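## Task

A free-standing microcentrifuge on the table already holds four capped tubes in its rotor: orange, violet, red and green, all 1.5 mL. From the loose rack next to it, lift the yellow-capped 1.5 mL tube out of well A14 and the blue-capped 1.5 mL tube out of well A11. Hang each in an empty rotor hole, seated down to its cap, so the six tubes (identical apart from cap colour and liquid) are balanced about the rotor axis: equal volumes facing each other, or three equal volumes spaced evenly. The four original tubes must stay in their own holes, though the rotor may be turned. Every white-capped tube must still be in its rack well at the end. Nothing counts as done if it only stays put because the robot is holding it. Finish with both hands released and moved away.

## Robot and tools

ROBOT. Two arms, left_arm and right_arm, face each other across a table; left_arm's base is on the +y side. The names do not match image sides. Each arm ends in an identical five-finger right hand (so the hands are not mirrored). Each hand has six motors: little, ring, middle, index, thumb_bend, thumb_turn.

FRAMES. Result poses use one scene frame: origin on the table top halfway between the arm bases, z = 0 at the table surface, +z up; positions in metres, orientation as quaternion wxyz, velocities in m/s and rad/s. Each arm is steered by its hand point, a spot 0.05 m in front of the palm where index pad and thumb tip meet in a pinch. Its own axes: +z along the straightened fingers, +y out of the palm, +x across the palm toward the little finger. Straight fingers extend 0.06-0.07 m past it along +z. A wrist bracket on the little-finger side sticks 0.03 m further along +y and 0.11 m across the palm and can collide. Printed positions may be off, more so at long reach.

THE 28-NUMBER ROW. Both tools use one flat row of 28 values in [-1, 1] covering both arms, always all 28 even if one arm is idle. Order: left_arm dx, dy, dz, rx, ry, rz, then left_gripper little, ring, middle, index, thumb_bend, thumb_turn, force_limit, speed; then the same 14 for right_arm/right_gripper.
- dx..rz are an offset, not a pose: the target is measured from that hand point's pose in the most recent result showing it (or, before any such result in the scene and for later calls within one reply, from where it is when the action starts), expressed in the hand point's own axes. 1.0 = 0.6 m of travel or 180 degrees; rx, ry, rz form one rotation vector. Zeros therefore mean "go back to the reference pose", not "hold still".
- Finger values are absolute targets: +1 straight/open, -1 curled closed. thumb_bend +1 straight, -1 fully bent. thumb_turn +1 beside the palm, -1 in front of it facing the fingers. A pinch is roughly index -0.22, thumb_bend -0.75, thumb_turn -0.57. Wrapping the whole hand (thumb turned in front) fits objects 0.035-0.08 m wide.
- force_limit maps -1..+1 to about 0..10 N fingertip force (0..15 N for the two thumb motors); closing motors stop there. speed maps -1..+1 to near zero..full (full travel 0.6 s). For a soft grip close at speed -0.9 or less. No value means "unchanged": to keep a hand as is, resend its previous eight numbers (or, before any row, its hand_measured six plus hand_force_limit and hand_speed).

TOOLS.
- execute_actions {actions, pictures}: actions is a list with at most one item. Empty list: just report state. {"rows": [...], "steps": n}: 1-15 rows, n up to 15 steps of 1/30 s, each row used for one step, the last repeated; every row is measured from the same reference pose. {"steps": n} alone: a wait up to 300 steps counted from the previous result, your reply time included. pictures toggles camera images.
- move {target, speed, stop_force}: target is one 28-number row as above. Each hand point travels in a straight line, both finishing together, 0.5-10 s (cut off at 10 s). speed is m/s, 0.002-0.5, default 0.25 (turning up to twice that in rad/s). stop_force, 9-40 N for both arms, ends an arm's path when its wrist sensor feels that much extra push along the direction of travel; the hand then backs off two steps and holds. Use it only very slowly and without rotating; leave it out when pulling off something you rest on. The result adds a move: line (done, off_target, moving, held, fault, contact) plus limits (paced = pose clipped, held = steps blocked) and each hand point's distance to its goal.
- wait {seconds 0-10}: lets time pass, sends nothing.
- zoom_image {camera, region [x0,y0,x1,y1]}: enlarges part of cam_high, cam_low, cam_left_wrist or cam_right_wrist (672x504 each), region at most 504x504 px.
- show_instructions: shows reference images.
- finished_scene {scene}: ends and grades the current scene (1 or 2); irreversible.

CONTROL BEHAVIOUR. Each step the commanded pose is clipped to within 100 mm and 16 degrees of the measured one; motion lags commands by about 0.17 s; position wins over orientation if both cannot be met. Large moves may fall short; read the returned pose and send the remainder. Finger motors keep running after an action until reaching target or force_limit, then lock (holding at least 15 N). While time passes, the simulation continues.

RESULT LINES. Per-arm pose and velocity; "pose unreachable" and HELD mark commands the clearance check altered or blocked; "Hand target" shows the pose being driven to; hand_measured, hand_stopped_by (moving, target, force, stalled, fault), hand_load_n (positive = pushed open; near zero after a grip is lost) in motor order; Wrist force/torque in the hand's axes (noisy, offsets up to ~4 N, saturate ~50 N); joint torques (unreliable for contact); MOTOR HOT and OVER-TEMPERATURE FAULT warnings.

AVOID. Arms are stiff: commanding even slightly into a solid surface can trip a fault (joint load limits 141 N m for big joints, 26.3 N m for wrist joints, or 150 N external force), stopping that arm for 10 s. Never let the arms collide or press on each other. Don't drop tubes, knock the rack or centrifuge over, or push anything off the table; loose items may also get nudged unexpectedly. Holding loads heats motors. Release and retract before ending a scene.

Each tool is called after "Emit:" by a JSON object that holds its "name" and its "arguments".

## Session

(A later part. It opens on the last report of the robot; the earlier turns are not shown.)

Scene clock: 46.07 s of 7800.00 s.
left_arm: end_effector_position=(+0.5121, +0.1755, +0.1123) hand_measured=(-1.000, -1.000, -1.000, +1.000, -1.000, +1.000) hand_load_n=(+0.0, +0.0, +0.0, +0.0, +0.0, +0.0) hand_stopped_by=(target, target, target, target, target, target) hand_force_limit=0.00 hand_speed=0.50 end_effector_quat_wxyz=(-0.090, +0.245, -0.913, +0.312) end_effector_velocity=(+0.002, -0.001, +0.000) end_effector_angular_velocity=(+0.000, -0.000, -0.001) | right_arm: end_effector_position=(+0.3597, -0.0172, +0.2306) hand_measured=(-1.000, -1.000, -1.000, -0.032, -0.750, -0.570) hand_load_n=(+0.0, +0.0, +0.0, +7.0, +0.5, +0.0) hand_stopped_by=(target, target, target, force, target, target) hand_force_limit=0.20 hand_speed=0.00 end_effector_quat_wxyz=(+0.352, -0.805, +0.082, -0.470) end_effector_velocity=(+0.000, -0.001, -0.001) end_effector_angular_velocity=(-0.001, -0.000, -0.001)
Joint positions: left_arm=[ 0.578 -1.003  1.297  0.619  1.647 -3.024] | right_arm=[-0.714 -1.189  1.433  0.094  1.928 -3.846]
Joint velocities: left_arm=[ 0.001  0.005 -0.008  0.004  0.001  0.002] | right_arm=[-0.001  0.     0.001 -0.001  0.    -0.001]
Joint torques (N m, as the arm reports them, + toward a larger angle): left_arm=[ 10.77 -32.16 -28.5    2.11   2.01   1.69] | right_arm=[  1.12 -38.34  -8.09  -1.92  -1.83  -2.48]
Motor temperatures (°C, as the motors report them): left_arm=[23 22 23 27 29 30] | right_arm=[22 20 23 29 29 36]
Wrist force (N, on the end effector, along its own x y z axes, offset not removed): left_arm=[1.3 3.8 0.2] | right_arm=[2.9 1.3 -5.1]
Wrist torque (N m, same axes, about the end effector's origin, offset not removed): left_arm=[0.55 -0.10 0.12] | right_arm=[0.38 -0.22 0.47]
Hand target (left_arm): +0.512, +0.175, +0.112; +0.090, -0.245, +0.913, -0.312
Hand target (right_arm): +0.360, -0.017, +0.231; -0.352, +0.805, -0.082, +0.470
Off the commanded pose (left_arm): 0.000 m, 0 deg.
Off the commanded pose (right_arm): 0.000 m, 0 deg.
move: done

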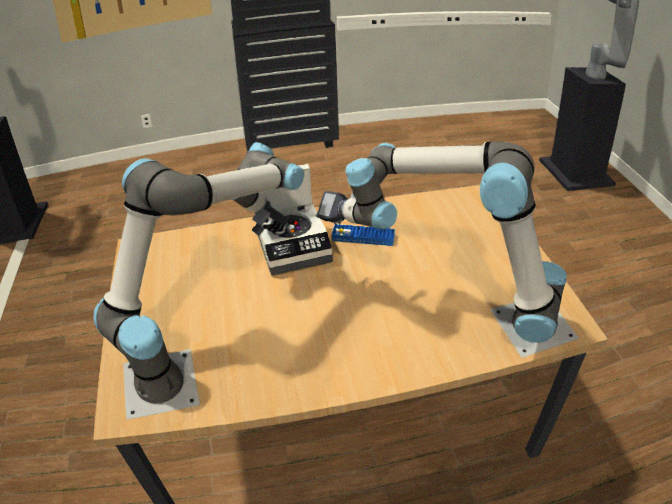

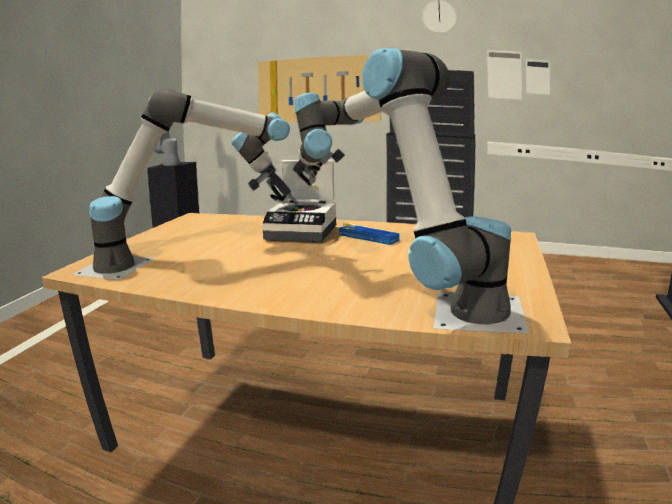

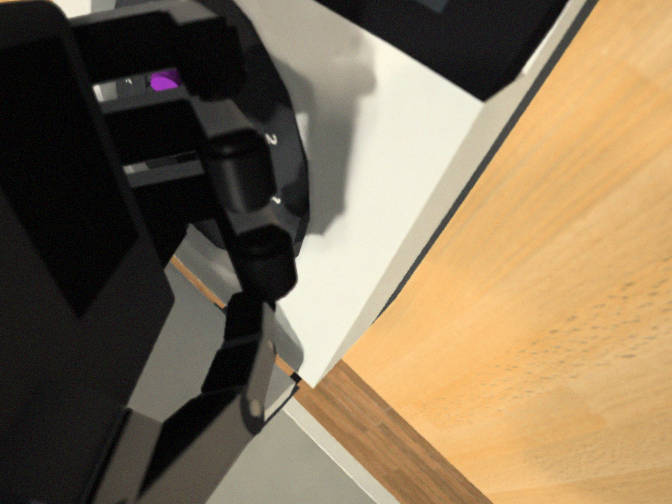

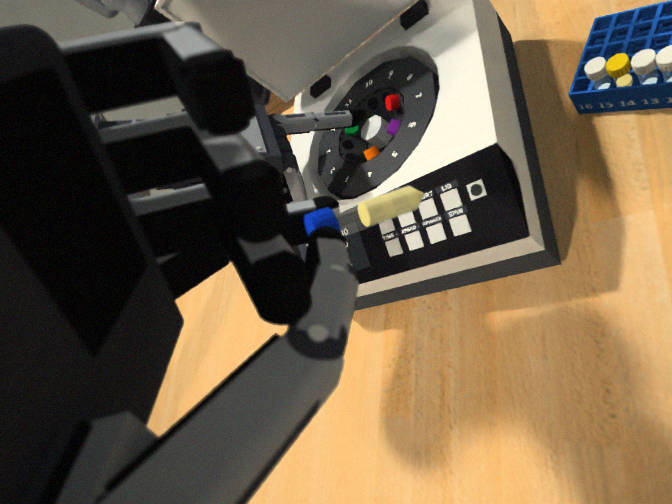

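Emit:
{"name": "move", "arguments": {"target": [0.0195,0.022,-0.0197,0,0,0,-1,-1,-1,1,-1,1,0,0.5,0,0,0,0,0,0,-1,-1,-1,-0.15,-0.75,-0.57,0.2,0], "speed": 0.04}}

Emit:
{"name": "move", "arguments": {"target": [-0.005,0.0117,0.0122,0,0,0,-1,-1,-1,1,-1,1,0,0.5,0,0,0,0,0,0,-1,-1,-1,-0.15,-0.75,-0.57,0.2,0], "speed": 0.01, "stop_force": 9}}

Emit:
{"name": "zoom_image", "arguments": {"camera": "cam_right_wrist", "region": [290,60,470,210]}}

Scene clock: 48.67 s of 7800.00 s.
left_arm: end_effector_position=(+0.4932, +0.1848, +0.1134) hand_measured=(-1.000, -1.000, -1.000, +1.000, -1.000, +1.000) hand_load_n=(+0.0, +0.0, +0.0, +0.0, +0.0, +0.0) hand_stopped_by=(target, target, target, target, target, target) hand_force_limit=0.00 hand_speed=0.50 end_effector_quat_wxyz=(-0.090, +0.245, -0.913, +0.312) end_effector_velocity=(-0.001, +0.001, +0.001) end_effector_angular_velocity=(-0.001, -0.001, +0.002) | right_arm: end_effector_position=(+0.3597, -0.0172, +0.2306) hand_measured=(-1.000, -1.000, -1.000, -0.032, -0.750, -0.570) hand_load_n=(+0.0, +0.0, +0.0, +7.0, +0.5, +0.0) hand_stopped_by=(target, target, target, force, target, target) hand_force_limit=0.20 hand_speed=0.00 end_effector_quat_wxyz=(+0.352, -0.805, +0.082, -0.470) end_effector_velocity=(-0.000, -0.000, -0.000) end_effector_angular_velocity=(-0.000, +0.000, -0.000)
Joint positions: left_arm=[ 0.56  -1.053  1.373  0.592  1.636 -3.038] | right_arm=[-0.714 -1.189  1.433  0.094  1.928 -3.846]
Joint velocities: left_arm=[-0.001 -0.006  0.007 -0.002 -0.002 -0.002] | right_arm=[ 0. -0.  0.  0.  0.  0.]
Joint torques (N m, as the arm reports them, + toward a larger angle): left_arm=[-10.72 -45.03 -12.28  -0.68  -1.84  -1.93] | right_arm=[  0.85 -38.8  -23.42  -1.99  -1.59   0.45]
Motor temperatures (°C, as the motors report them): left_arm=[23 22 23 27 29 30] | right_arm=[22 20 23 29 29 36]
Wrist force (N, on the end effector, along its own x y z axes, offset not removed): left_arm=[1.8 1.5 1.7] | right_arm=[1.8 2.8 0.5]
Wrist torque (N m, same axes, about the end effector's origin, offset not removed): left_arm=[0.15 -0.36 0.10] | right_arm=[0.42 -0.36 0.50]
Hand target (left_arm): +0.493, +0.185, +0.113; +0.090, -0.245, +0.913, -0.312
Hand target (right_arm): +0.360, -0.017, +0.231; -0.352, +0.805, -0.082, +0.470
Off the commanded pose (left_arm): 0.000 m, 0 deg.
Off the commanded pose (right_arm): 0.000 m, 0 deg.
move: done

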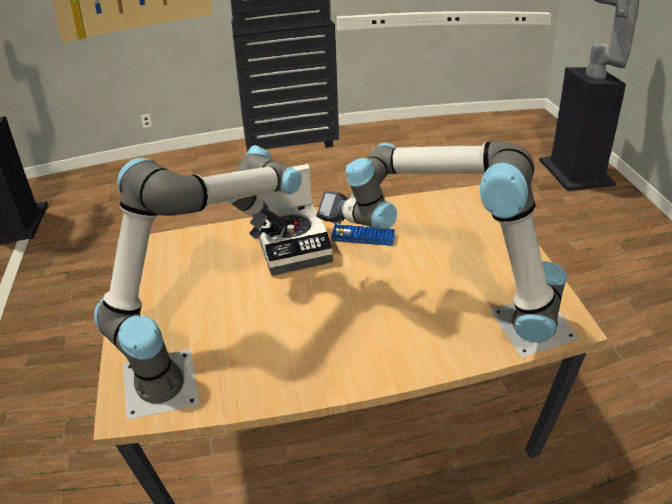

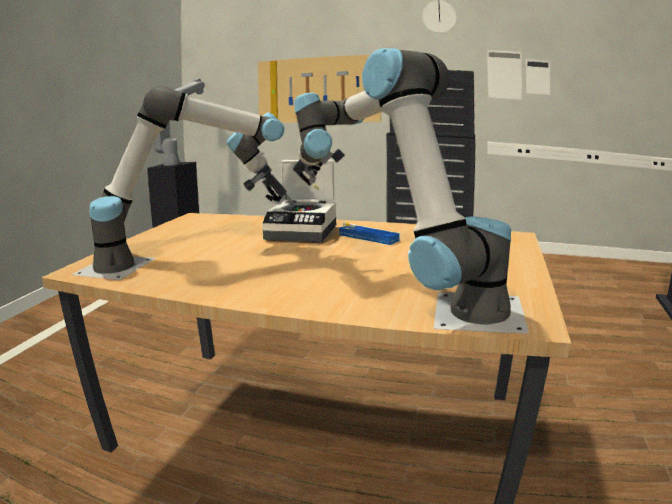

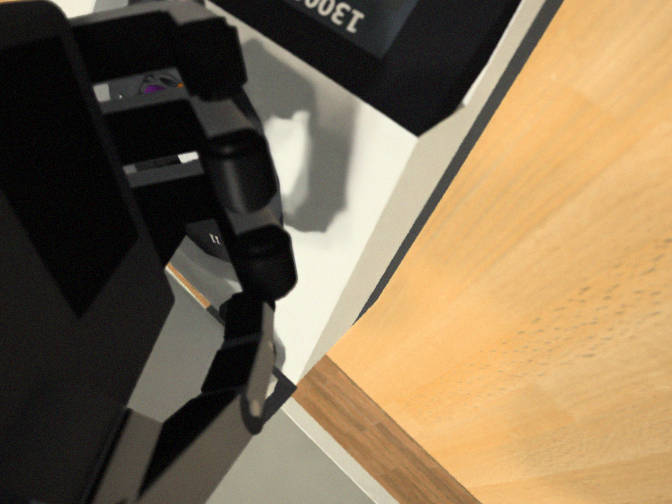

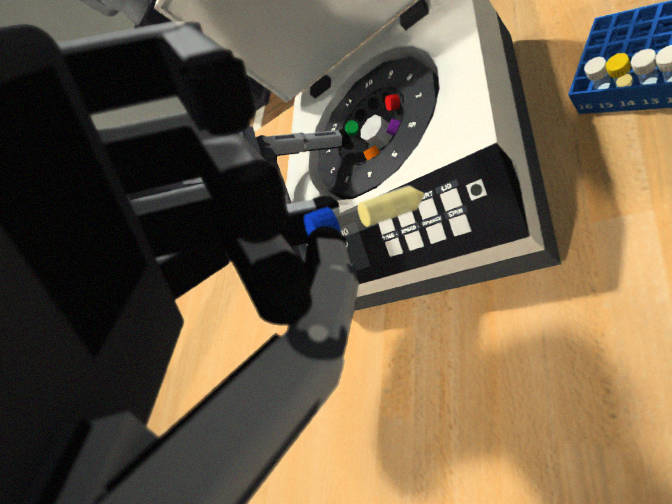

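Scene clock: 49.93 s of 7800.00 s.
left_arm: end_effector_position=(+0.4953, +0.1872, +0.1035) hand_measured=(-1.000, -1.000, -1.000, +1.000, -1.000, +1.000) hand_load_n=(+0.0, +0.0, +0.0, +0.0, +0.0, +0.0) hand_stopped_by=(target, target, target, target, target, target) hand_force_limit=0.00 hand_speed=0.50 end_effector_quat_wxyz=(-0.090, +0.245, -0.913, +0.312) end_effector_velocity=(-0.000, -0.000, -0.001) end_effector_angular_velocity=(-0.001, -0.000, -0.002) | right_arm: end_effector_position=(+0.3597, -0.0172, +0.2306) hand_measured=(-1.000, -1.000, -1.000, -0.032, -0.750, -0.570) hand_load_n=(+0.0, +0.0, +0.0, +7.0, +0.5, +0.0) hand_stopped_by=(target, target, target, force, target, target) hand_force_limit=0.20 hand_speed=0.00 end_effector_quat_wxyz=(+0.352, -0.805, +0.082, -0.470) end_effector_velocity=(-0.000, +0.001, +0.001) end_effector_angular_velocity=(+0.001, -0.000, +0.002)
Joint positions: left_arm=[ 0.567 -1.045  1.387  0.57   1.64  -3.033] | right_arm=[-0.714 -1.189  1.433  0.094  1.928 -3.846]
Joint velocities: left_arm=[ 0.     0.001  0.002 -0.004  0.001  0.001] | right_arm=[ 0.001  0.    -0.001 -0.    -0.001 -0.   ]
Joint torques (N m, as the arm reports them, + toward a larger angle): left_arm=[ 10.61 -29.09  -9.24  -0.65   2.03   1.97] | right_arm=[  0.81 -38.31 -23.7   -2.03  -1.7    0.54]
Motor temperatures (°C, as the motors report them): left_arm=[23 22 23 27 29 30] | right_arm=[22 20 23 29 29 36]
Wrist force (N, on the end effector, along its own x y z axes, offset not removed): left_arm=[0.3 3.6 0.6] | right_arm=[1.6 2.4 -0.6]
Wrist torque (N m, same axes, about the end effector's origin, offset not removed): left_arm=[0.48 -0.02 0.13] | right_arm=[0.34 -0.19 0.21]
Hand target (left_arm): +0.495, +0.187, +0.103; +0.090, -0.245, +0.913, -0.312
Hand target (right_arm): +0.360, -0.017, +0.231; -0.352, +0.805, -0.082, +0.470
Off the commanded pose (left_arm): 0.000 m, 0 deg.
Off the commanded pose (right_arm): 0.000 m, 0 deg.
move: done

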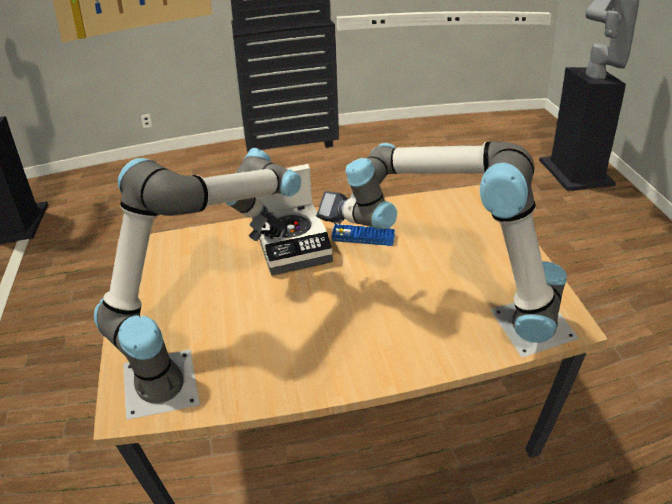

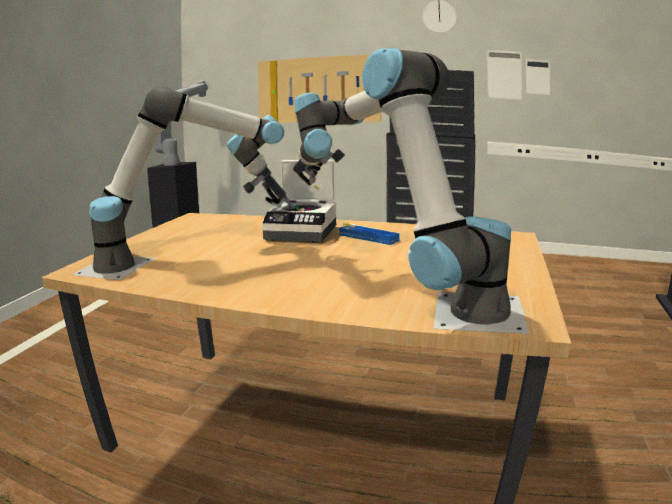

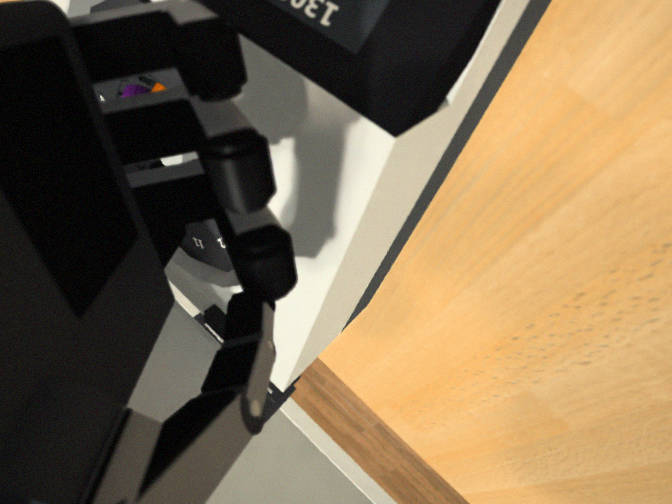

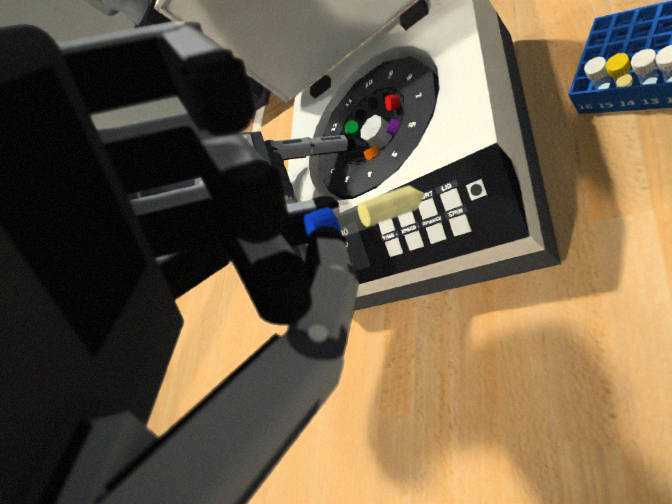

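Region (290, 60, 470, 210) of cam_right_wrist's 672x504 image, scaled by 2.800, with more detail than that image has.

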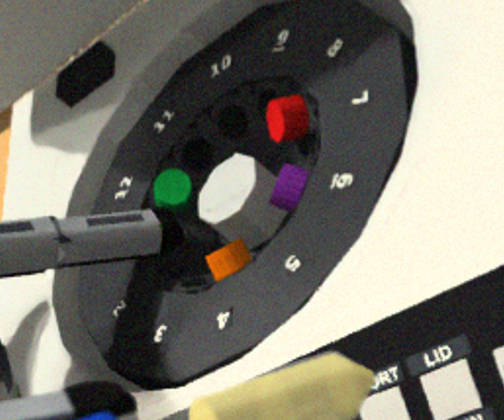

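Emit:
{"name": "move", "arguments": {"target": [-0.031,-0.0202,0.0162,0,0,0,-1,-1,-1,1,-1,1,0,0.5,0,0,0,0,0,0,-1,-1,-1,-0.15,-0.75,-0.57,0.2,0], "speed": 0.015, "stop_force": 9}}

Emit:
{"name": "zoom_image", "arguments": {"camera": "cam_right_wrist", "region": [290,60,470,210]}}

Scene clock: 52.73 s of 7800.00 s.
left_arm: end_effector_position=(+0.5190, +0.1831, +0.1035) hand_measured=(-1.000, -1.000, -1.000, +1.000, -1.000, +1.000) hand_load_n=(+0.0, +0.0, +0.0, +0.5, +0.0, +0.0) hand_stopped_by=(target, target, target, target, target, target) hand_force_limit=0.00 hand_speed=0.50 end_effector_quat_wxyz=(-0.090, +0.245, -0.913, +0.312) end_effector_velocity=(+0.003, -0.000, -0.000) end_effector_angular_velocity=(+0.000, -0.000, +0.000) | right_arm: end_effector_position=(+0.3597, -0.0172, +0.2306) hand_measured=(-1.000, -1.000, -1.000, -0.032, -0.750, -0.570) hand_load_n=(+0.0, +0.0, +0.0, +7.0, +0.5, +0.0) hand_stopped_by=(target, target, target, force, target, target) hand_force_limit=0.20 hand_speed=0.00 end_effector_quat_wxyz=(+0.352, -0.805, +0.082, -0.470) end_effector_velocity=(+0.000, +0.000, +0.000) end_effector_angular_velocity=(-0.000, +0.000, +0.000)
Joint positions: left_arm=[ 0.598 -0.994  1.306  0.602  1.659 -3.008] | right_arm=[-0.714 -1.189  1.433  0.094  1.928 -3.846]
Joint velocities: left_arm=[ 0.003  0.006 -0.008  0.003  0.001  0.002] | right_arm=[-0.     0.    -0.001  0.001 -0.    -0.   ]
Joint torques (N m, as the arm reports them, + toward a larger angle): left_arm=[ 18.83 -29.56 -26.06   2.83  -1.46   1.83] | right_arm=[  1.73 -38.11 -23.06  -2.07  -1.6    0.61]
Motor temperatures (°C, as the motors report them): left_arm=[23 22 23 27 29 30] | right_arm=[22 20 23 29 29 36]
Wrist force (N, on the end effector, along its own x y z axes, offset not removed): left_arm=[11.5 -1.3 1.5] | right_arm=[-1.5 0.6 -0.9]
Wrist torque (N m, same axes, about the end effector's origin, offset not removed): left_arm=[0.39 0.27 0.62] | right_arm=[0.17 0.25 0.08]
Hand target (left_arm): +0.519, +0.183, +0.104; +0.090, -0.245, +0.913, -0.312
Hand target (right_arm): +0.360, -0.017, +0.231; -0.352, +0.805, -0.082, +0.470
Off the commanded pose (left_arm): 0.000 m, 0 deg.
Off the commanded pose (right_arm): 0.000 m, 0 deg.
move: done

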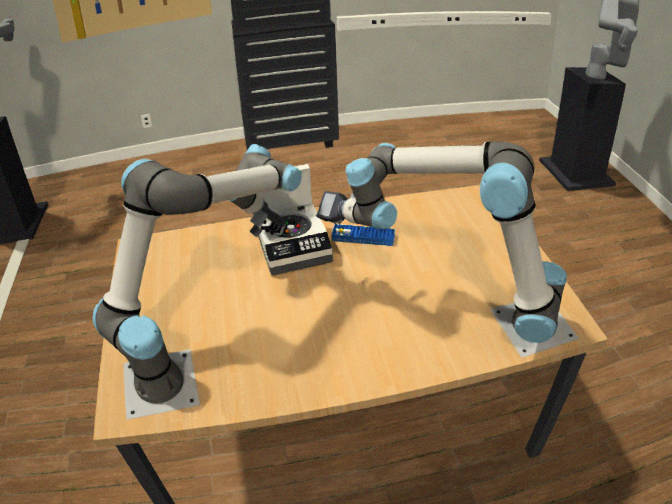

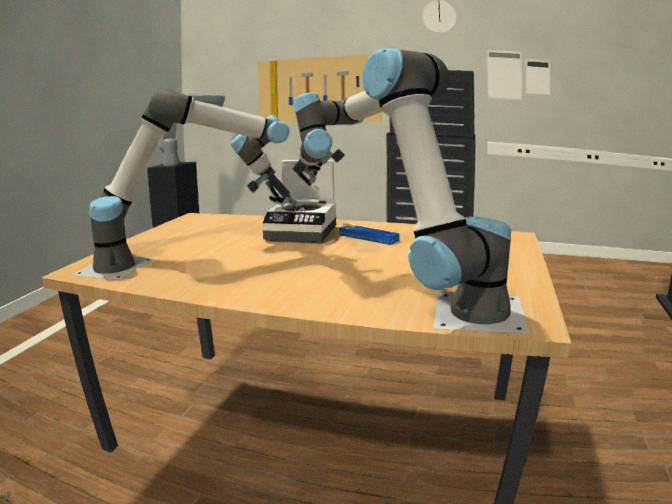

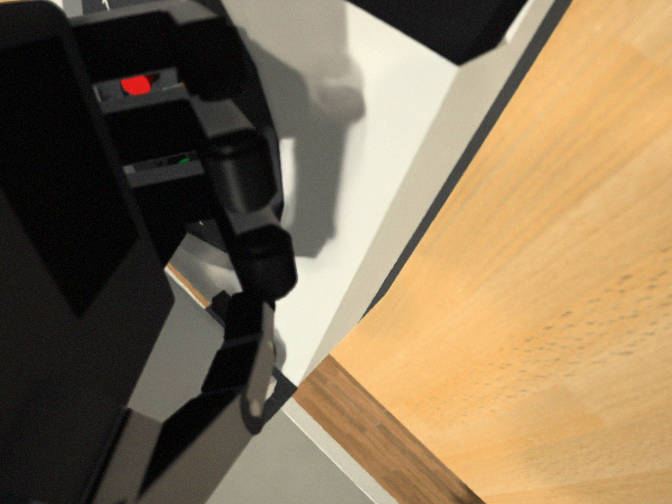

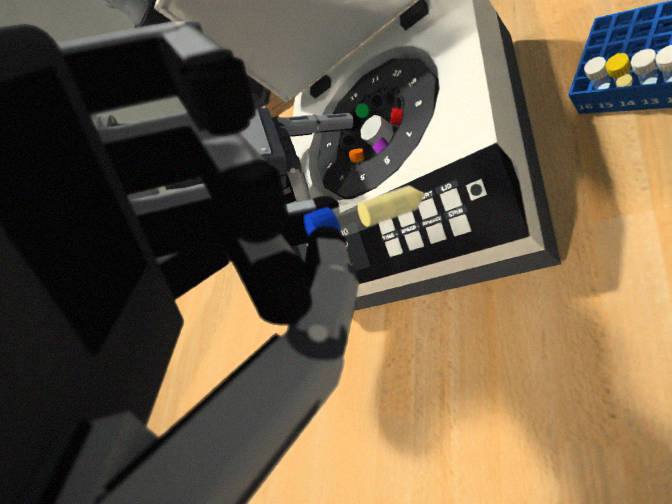

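Region (290, 60, 470, 210) of cam_right_wrist's 672x504 image, scaled by 2.800, with more detail than that image has.

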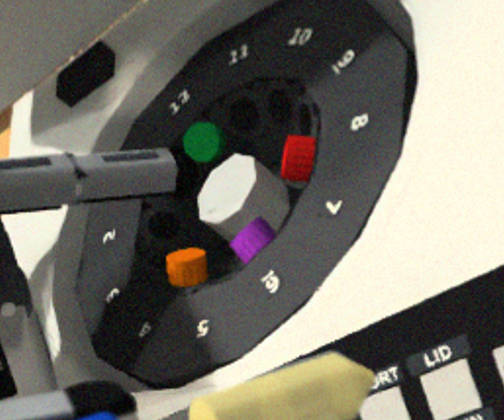

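Emit:
{"name": "move", "arguments": {"target": [0.008,0,-0.05,0,0,0,-1,-1,-1,1,-1,1,0,0.5,0,0,0,0,0,0,-1,-1,-1,-0.15,-0.75,-0.57,0.2,0], "speed": 0.06}}

Emit:
{"name": "move", "arguments": {"target": [0.095,0.11,-0.368,0.111,0,0,-1,-1,-1,1,-1,1,0,0.5,0,0,0.08,0,0,0,-1,-1,-1,-0.15,-0.75,-0.57,0.2,0]}}

Emit:
{"name": "move", "arguments": {"target": [0,0,0,0,0,0,-1,-1,-1,1,-1,1,0,0.5,-0.014,-0.0075,0.258,0,0,0,-1,-1,-1,-0.15,-0.75,-0.57,0.2,0], "speed": 0.15}}

Scene clock: 56.63 s of 7800.00 s.
left_arm: end_effector_position=(+0.5054, +0.1964, +0.1270) hand_measured=(-1.000, -1.000, -1.000, +1.000, -1.000, +1.000) hand_load_n=(+0.0, +0.0, +0.0, +0.0, +0.0, +0.0) hand_stopped_by=(target, target, target, target, target, target) hand_force_limit=0.00 hand_speed=0.50 end_effector_quat_wxyz=(-0.090, +0.245, -0.913, +0.312) end_effector_velocity=(-0.000, +0.001, +0.002) end_effector_angular_velocity=(-0.001, -0.001, +0.001) | right_arm: end_effector_position=(+0.3597, -0.0172, +0.2306) hand_measured=(-1.000, -1.000, -1.000, -0.032, -0.750, -0.570) hand_load_n=(+0.0, +0.0, +0.0, +7.0, +0.5, +0.0) hand_stopped_by=(target, target, target, force, target, target) hand_force_limit=0.20 hand_speed=0.00 end_effector_quat_wxyz=(+0.352, -0.805, +0.082, -0.470) end_effector_velocity=(+0.000, +0.000, +0.000) end_effector_angular_velocity=(+0.001, -0.000, +0.000)
Joint positions: left_arm=[ 0.594 -1.056  1.342  0.628  1.657 -3.012] | right_arm=[-0.714 -1.189  1.433  0.094  1.928 -3.846]
Joint velocities: left_arm=[ 0.    -0.005  0.002  0.001 -0.    -0.   ] | right_arm=[-0.    -0.    -0.    -0.001 -0.001 -0.   ]
Joint torques (N m, as the arm reports them, + toward a larger angle): left_arm=[-10.18 -45.22 -10.59   2.31  -1.8   -1.7 ] | right_arm=[  1.66 -37.69 -24.16  -1.99  -1.83   0.42]
Motor temperatures (°C, as the motors report them): left_arm=[23 22 23 27 29 30] | right_arm=[22 20 23 29 29 36]
Wrist force (N, on the end effector, along its own x y z axes, offset not removed): left_arm=[-0.1 2.5 -0.4] | right_arm=[1.8 1.4 -0.7]
Wrist torque (N m, same axes, about the end effector's origin, offset not removed): left_arm=[0.39 -0.06 0.05] | right_arm=[0.26 -0.21 0.31]
Hand target (left_arm): +0.505, +0.196, +0.127; +0.090, -0.245, +0.913, -0.312
Hand target (right_arm): +0.360, -0.017, +0.231; -0.352, +0.805, -0.082, +0.470
Off the commanded pose (left_arm): 0.000 m, 0 deg.
Off the commanded pose (right_arm): 0.000 m, 0 deg.
move: done

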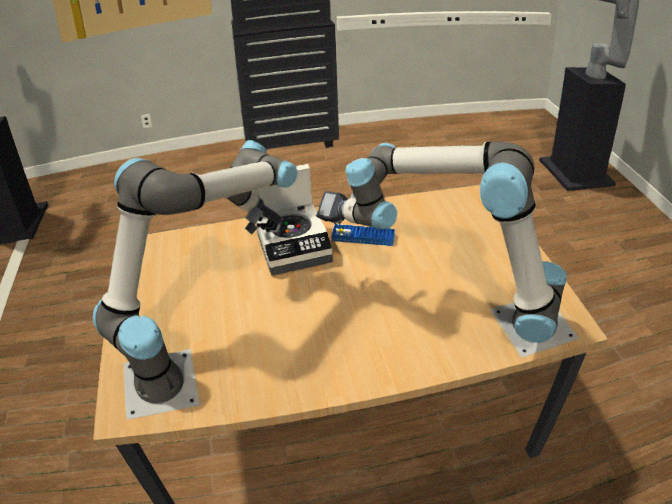

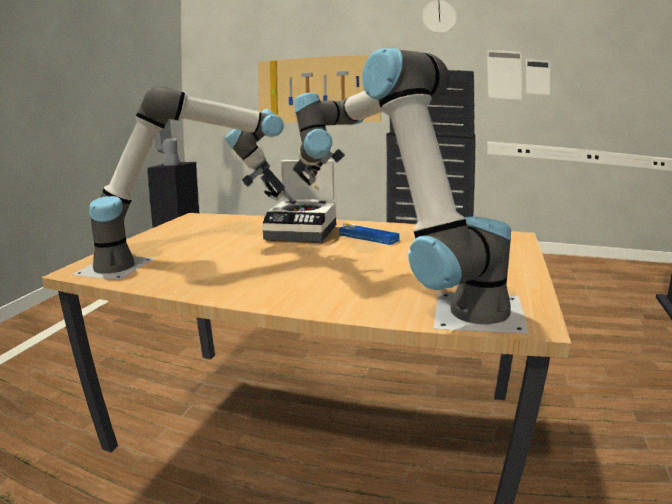

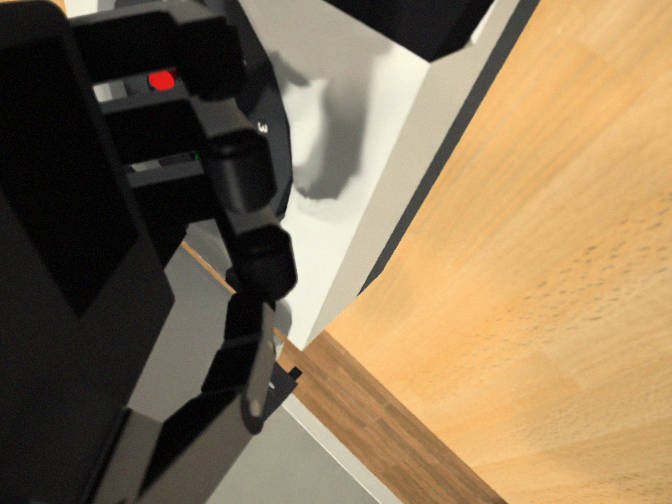

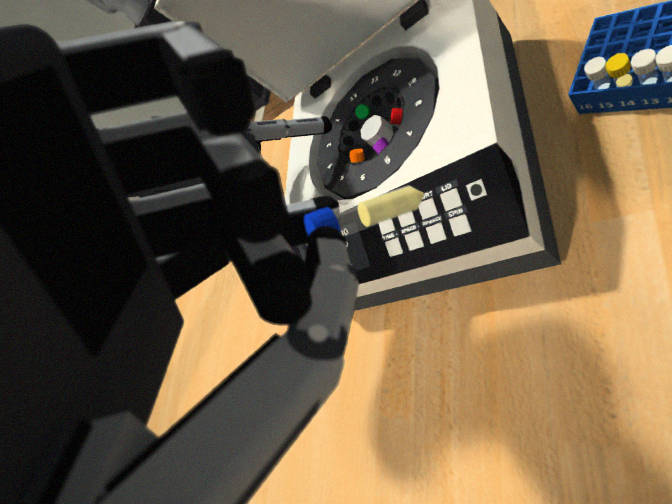

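Scene clock: 58.23 s of 7800.00 s.
left_arm: end_effector_position=(+0.3601, +0.3289, +0.2598) hand_measured=(-1.000, -1.000, -1.000, +1.000, -1.000, +1.000) hand_load_n=(+0.0, +0.0, +0.0, +0.0, +0.0, +0.0) hand_stopped_by=(target, target, target, target, target, target) hand_force_limit=0.00 hand_speed=0.50 end_effector_quat_wxyz=(-0.131, +0.225, -0.846, +0.466) end_effector_velocity=(-0.002, +0.000, +0.001) end_effector_angular_velocity=(-0.001, -0.001, -0.001) | right_arm: end_effector_position=(+0.3988, +0.0062, +0.2157) hand_measured=(-1.000, -1.000, -1.000, -0.032, -0.750, -0.570) hand_load_n=(+0.0, +0.0, +0.0, +7.0, +0.5, +0.0) hand_stopped_by=(target, target, target, force, target, target) hand_force_limit=0.20 hand_speed=0.00 end_effector_quat_wxyz=(+0.352, -0.805, +0.082, -0.470) end_effector_velocity=(+0.001, +0.000, +0.000) end_effector_angular_velocity=(+0.001, -0.001, -0.001)
Joint positions: left_arm=[ 0.521 -1.823  1.941  0.444  1.635 -3.087] | right_arm=[-0.744 -1.092  1.329  0.097  1.899 -3.857]
Joint velocities: left_arm=[-0.005 -0.006  0.002  0.002 -0.003 -0.002] | right_arm=[-0.     0.    -0.001 -0.001  0.001 -0.   ]
Joint torques (N m, as the arm reports them, + toward a larger angle): left_arm=[-10.85 -16.92 -12.63   1.14  -2.05  -1.87] | right_arm=[ -9.69 -31.04 -35.28   1.67  -2.58  -2.58]
Motor temperatures (°C, as the motors report them): left_arm=[23 22 23 27 29 30] | right_arm=[22 20 23 29 29 36]
Wrist force (N, on the end effector, along its own x y z axes, offset not removed): left_arm=[1.4 1.4 3.1] | right_arm=[0.7 3.4 -0.5]
Wrist torque (N m, same axes, about the end effector's origin, offset not removed): left_arm=[0.10 -0.35 0.06] | right_arm=[0.60 -0.05 0.31]
Hand target (left_arm): +0.360, +0.329, +0.260; +0.131, -0.225, +0.846, -0.466
Hand target (right_arm): +0.399, +0.006, +0.216; -0.352, +0.805, -0.082, +0.470
Off the commanded pose (left_arm): 0.000 m, 0 deg.
Off the commanded pose (right_arm): 0.000 m, 0 deg.
move: done

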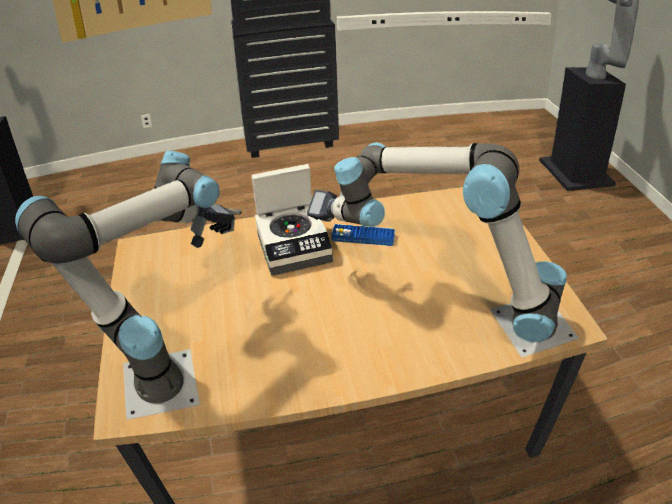

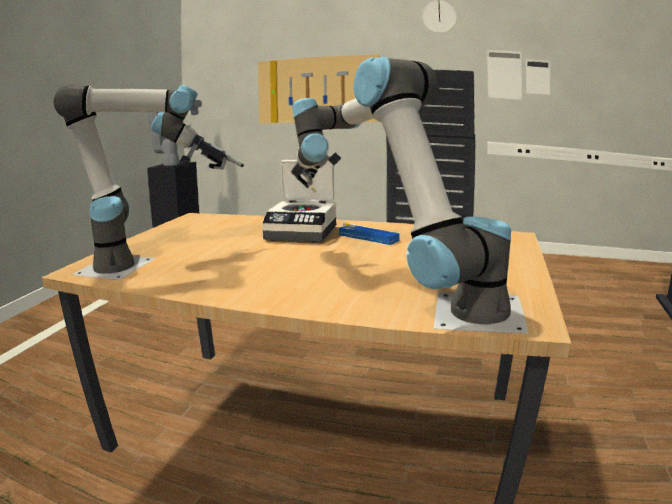

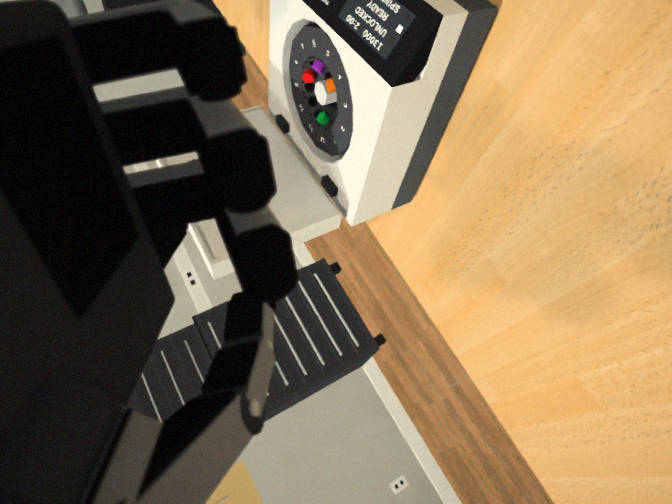

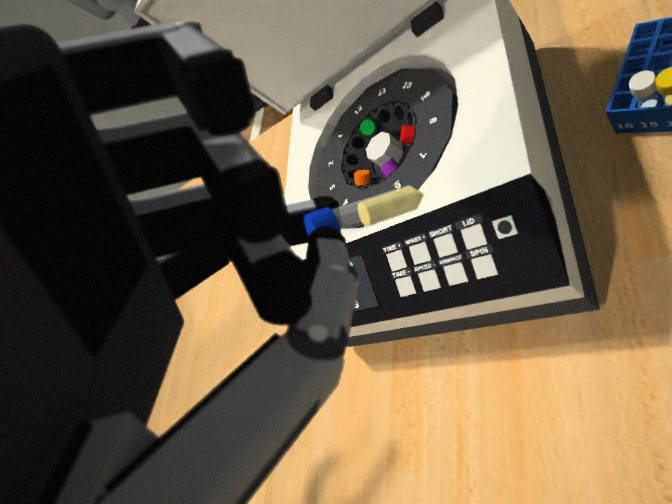

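Scene clock: 59.80 s of 7800.00 s.
left_arm: end_effector_position=(+0.3600, +0.3289, +0.2598) hand_measured=(-1.000, -1.000, -1.000, +1.000, -1.000, +1.000) hand_load_n=(+0.0, +0.0, +0.0, +0.0, +0.0, +0.0) hand_stopped_by=(target, target, target, target, target, target) hand_force_limit=0.00 hand_speed=0.50 end_effector_quat_wxyz=(-0.131, +0.225, -0.846, +0.466) end_effector_velocity=(+0.000, +0.000, -0.001) end_effector_angular_velocity=(+0.001, +0.001, +0.001) | right_arm: end_effector_position=(+0.5194, +0.0889, +0.1646) hand_measured=(-1.000, -1.000, -1.000, -0.032, -0.750, -0.570) hand_load_n=(+0.0, +0.0, +0.0, +7.0, +0.5, +0.0) hand_stopped_by=(target, target, target, force, target, target) hand_force_limit=0.20 hand_speed=0.00 end_effector_quat_wxyz=(+0.352, -0.805, +0.082, -0.470) end_effector_velocity=(+0.002, +0.001, +0.000) end_effector_angular_velocity=(+0.000, +0.002, -0.004)
Joint positions: left_arm=[ 0.521 -1.823  1.941  0.444  1.635 -3.087] | right_arm=[-0.805 -0.717  0.833  0.212  1.842 -3.878]
Joint velocities: left_arm=[ 0.001  0.001  0.001  0.    -0.    -0.   ] | right_arm=[-0.001  0.009 -0.017  0.01   0.002  0.002]
Joint torques (N m, as the arm reports them, + toward a larger angle): left_arm=[  8.83  -0.55 -29.02  -1.66   1.96   1.7 ] | right_arm=[ -9.18 -44.71 -35.32   1.57   2.28   2.15]
Motor temperatures (°C, as the motors report them): left_arm=[23 22 23 27 29 30] | right_arm=[22 20 23 29 29 36]
Wrist force (N, on the end effector, along its own x y z axes, offset not removed): left_arm=[0.8 4.8 4.3] | right_arm=[5.4 0.4 -0.6]
Wrist torque (N m, same axes, about the end effector's origin, offset not removed): left_arm=[0.53 -0.20 0.05] | right_arm=[0.06 -0.74 0.52]
Hand target (left_arm): +0.360, +0.329, +0.260; +0.131, -0.225, +0.846, -0.466
Hand target (right_arm): +0.520, +0.089, +0.165; -0.352, +0.805, -0.082, +0.470
Off the commanded pose (left_arm): 0.000 m, 0 deg.
Off the commanded pose (right_arm): 0.000 m, 0 deg.
move: done

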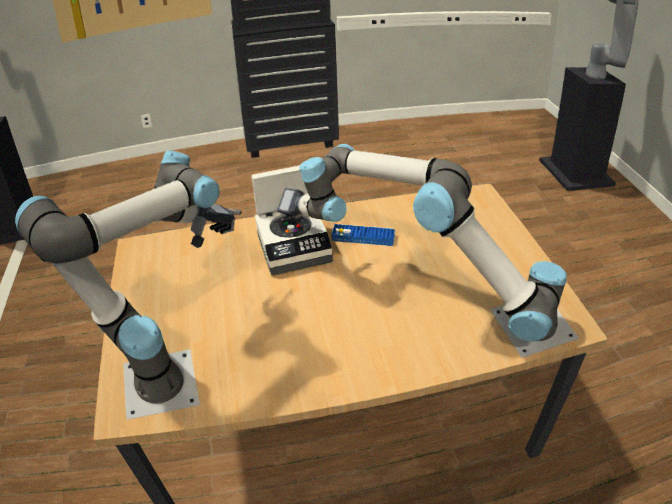

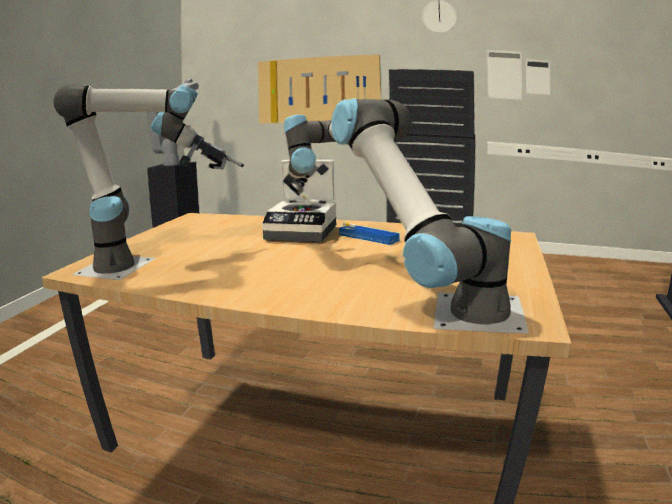

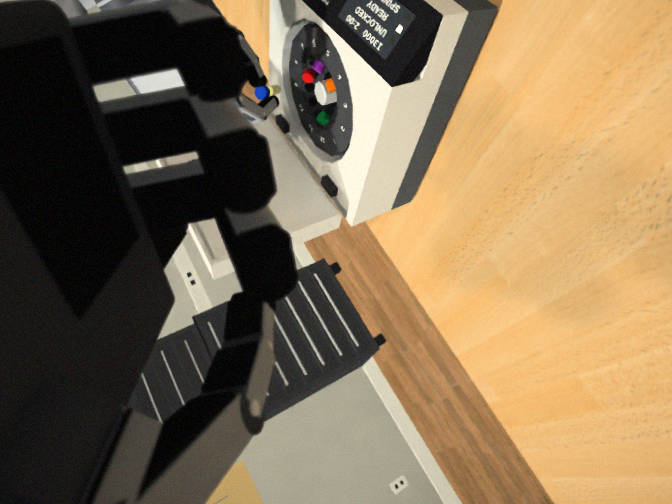

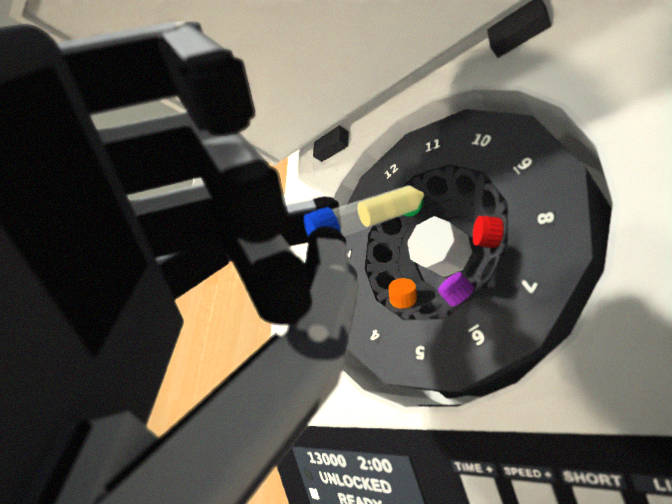

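Emit:
{"name": "move", "arguments": {"target": [0,0,0,0,0,0,-1,-1,-1,1,-1,1,0,0.5,-0.03,0.0285,0.035,0.0117,-0.0107,-0.0052,-1,-1,-1,-0.15,-0.75,-0.57,0.2,0], "speed": 0.05}}

Emit:
{"name": "zoom_image", "arguments": {"camera": "cam_right_wrist", "region": [300,80,560,320]}}

Emit:
{"name": "zoom_image", "arguments": {"camera": "cam_left_wrist", "region": [260,50,360,140]}}

Scene clock: 62.43 s of 7800.00 s.
left_arm: end_effector_position=(+0.3601, +0.3289, +0.2598) hand_measured=(-1.000, -1.000, -1.000, +1.000, -1.000, +1.000) hand_load_n=(+0.0, +0.0, +0.0, +0.0, +0.0, +0.0) hand_stopped_by=(target, target, target, target, target, target) hand_force_limit=0.00 hand_speed=0.50 end_effector_quat_wxyz=(-0.131, +0.225, -0.846, +0.466) end_effector_velocity=(-0.000, -0.000, +0.000) end_effector_angular_velocity=(-0.000, +0.000, -0.001) | right_arm: end_effector_position=(+0.5300, +0.0949, +0.1347) hand_measured=(-1.000, -1.000, -1.000, -0.032, -0.750, -0.570) hand_load_n=(+0.0, +0.0, +0.0, +7.0, +0.5, +0.0) hand_stopped_by=(target, target, target, force, target, target) hand_force_limit=0.20 hand_speed=0.00 end_effector_quat_wxyz=(+0.364, -0.807, +0.061, -0.461) end_effector_velocity=(+0.001, +0.000, -0.002) end_effector_angular_velocity=(+0.001, -0.000, +0.004)
Joint positions: left_arm=[ 0.521 -1.823  1.941  0.444  1.635 -3.087] | right_arm=[-0.826 -0.691  0.861  0.152  1.773 -3.902]
Joint velocities: left_arm=[-0.001 -0.     0.    -0.     0.    -0.   ] | right_arm=[-0.002  0.002  0.001 -0.004 -0.005 -0.002]
Joint torques (N m, as the arm reports them, + toward a larger angle): left_arm=[ 10.66  -0.5  -21.73  -1.59   1.94   1.84] | right_arm=[ -8.34 -45.76  -8.44  -3.1   -2.58  -2.62]
Motor temperatures (°C, as the motors report them): left_arm=[23 22 23 27 29 30] | right_arm=[22 20 23 29 29 36]
Wrist force (N, on the end effector, along its own x y z axes, offset not removed): left_arm=[1.3 2.5 2.1] | right_arm=[2.9 2.8 -2.1]
Wrist torque (N m, same axes, about the end effector's origin, offset not removed): left_arm=[0.33 -0.26 0.06] | right_arm=[0.57 -0.31 0.47]
Hand target (left_arm): +0.360, +0.329, +0.260; +0.131, -0.225, +0.846, -0.466
Hand target (right_arm): +0.530, +0.095, +0.135; -0.364, +0.807, -0.061, +0.461
Off the commanded pose (left_arm): 0.000 m, 0 deg.
Off the commanded pose (right_arm): 0.000 m, 0 deg.
move: done

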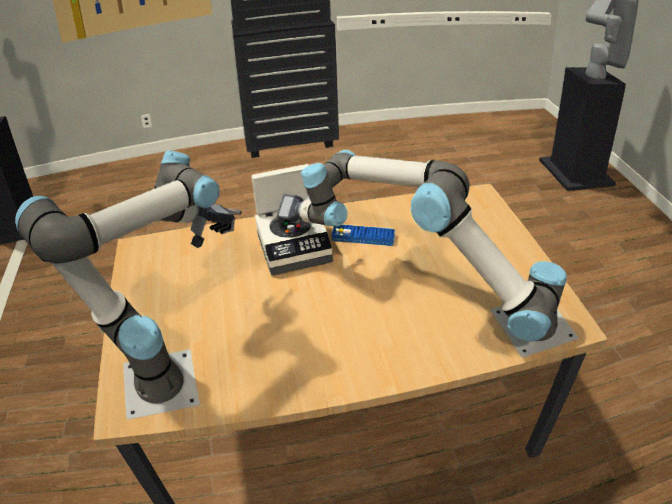

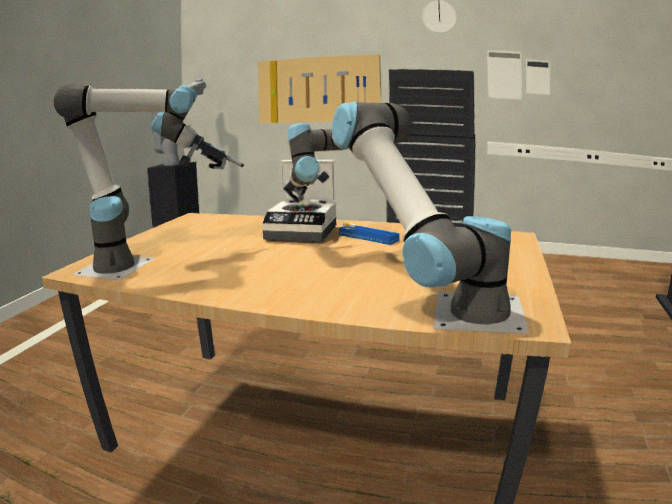

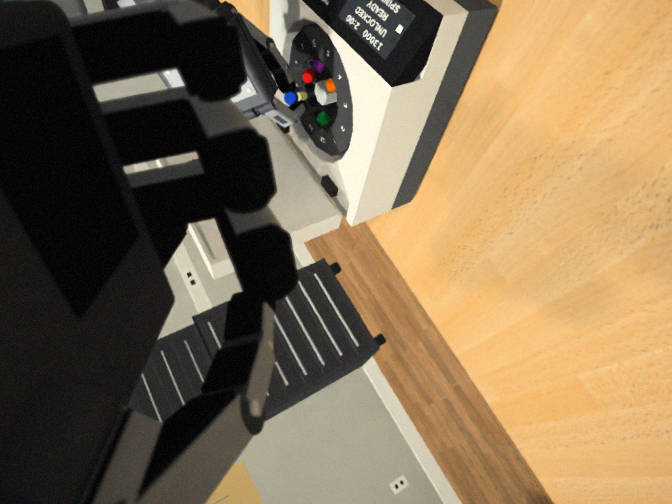

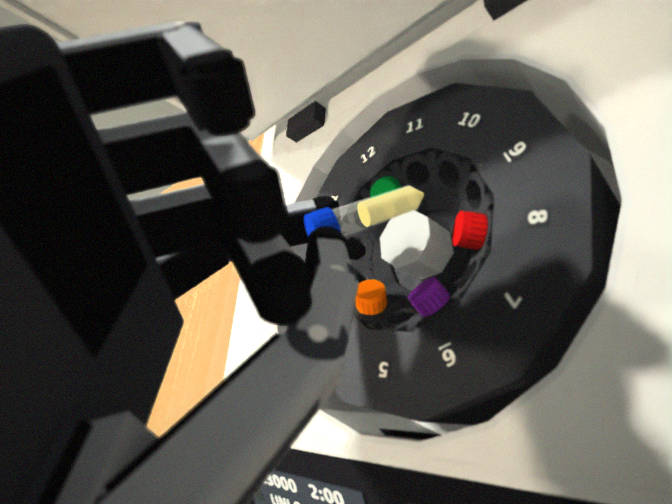

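Region (300, 80, 560, 320) of cam_right_wrist's 672x504 image, scaled by 1.938, with more detail than that image has; it fills the top 465 rows of this view, and the rest is white.

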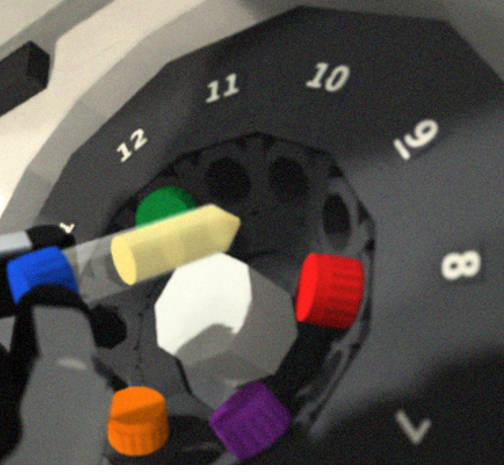

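Region (260, 50, 360, 140) of cam_left_wrist's 672x504 image, scaled by 5.040, with more detail than that image has; it fills the top 454 rows of this view, and the rest is white.

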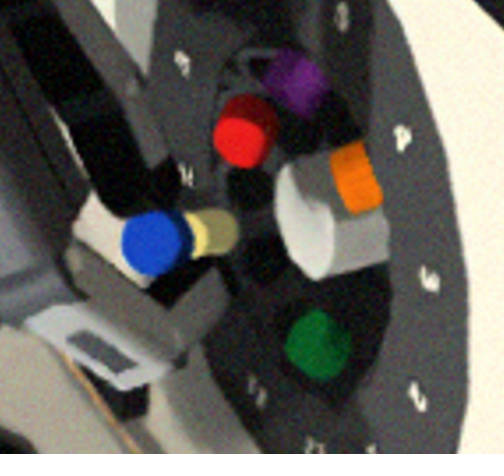

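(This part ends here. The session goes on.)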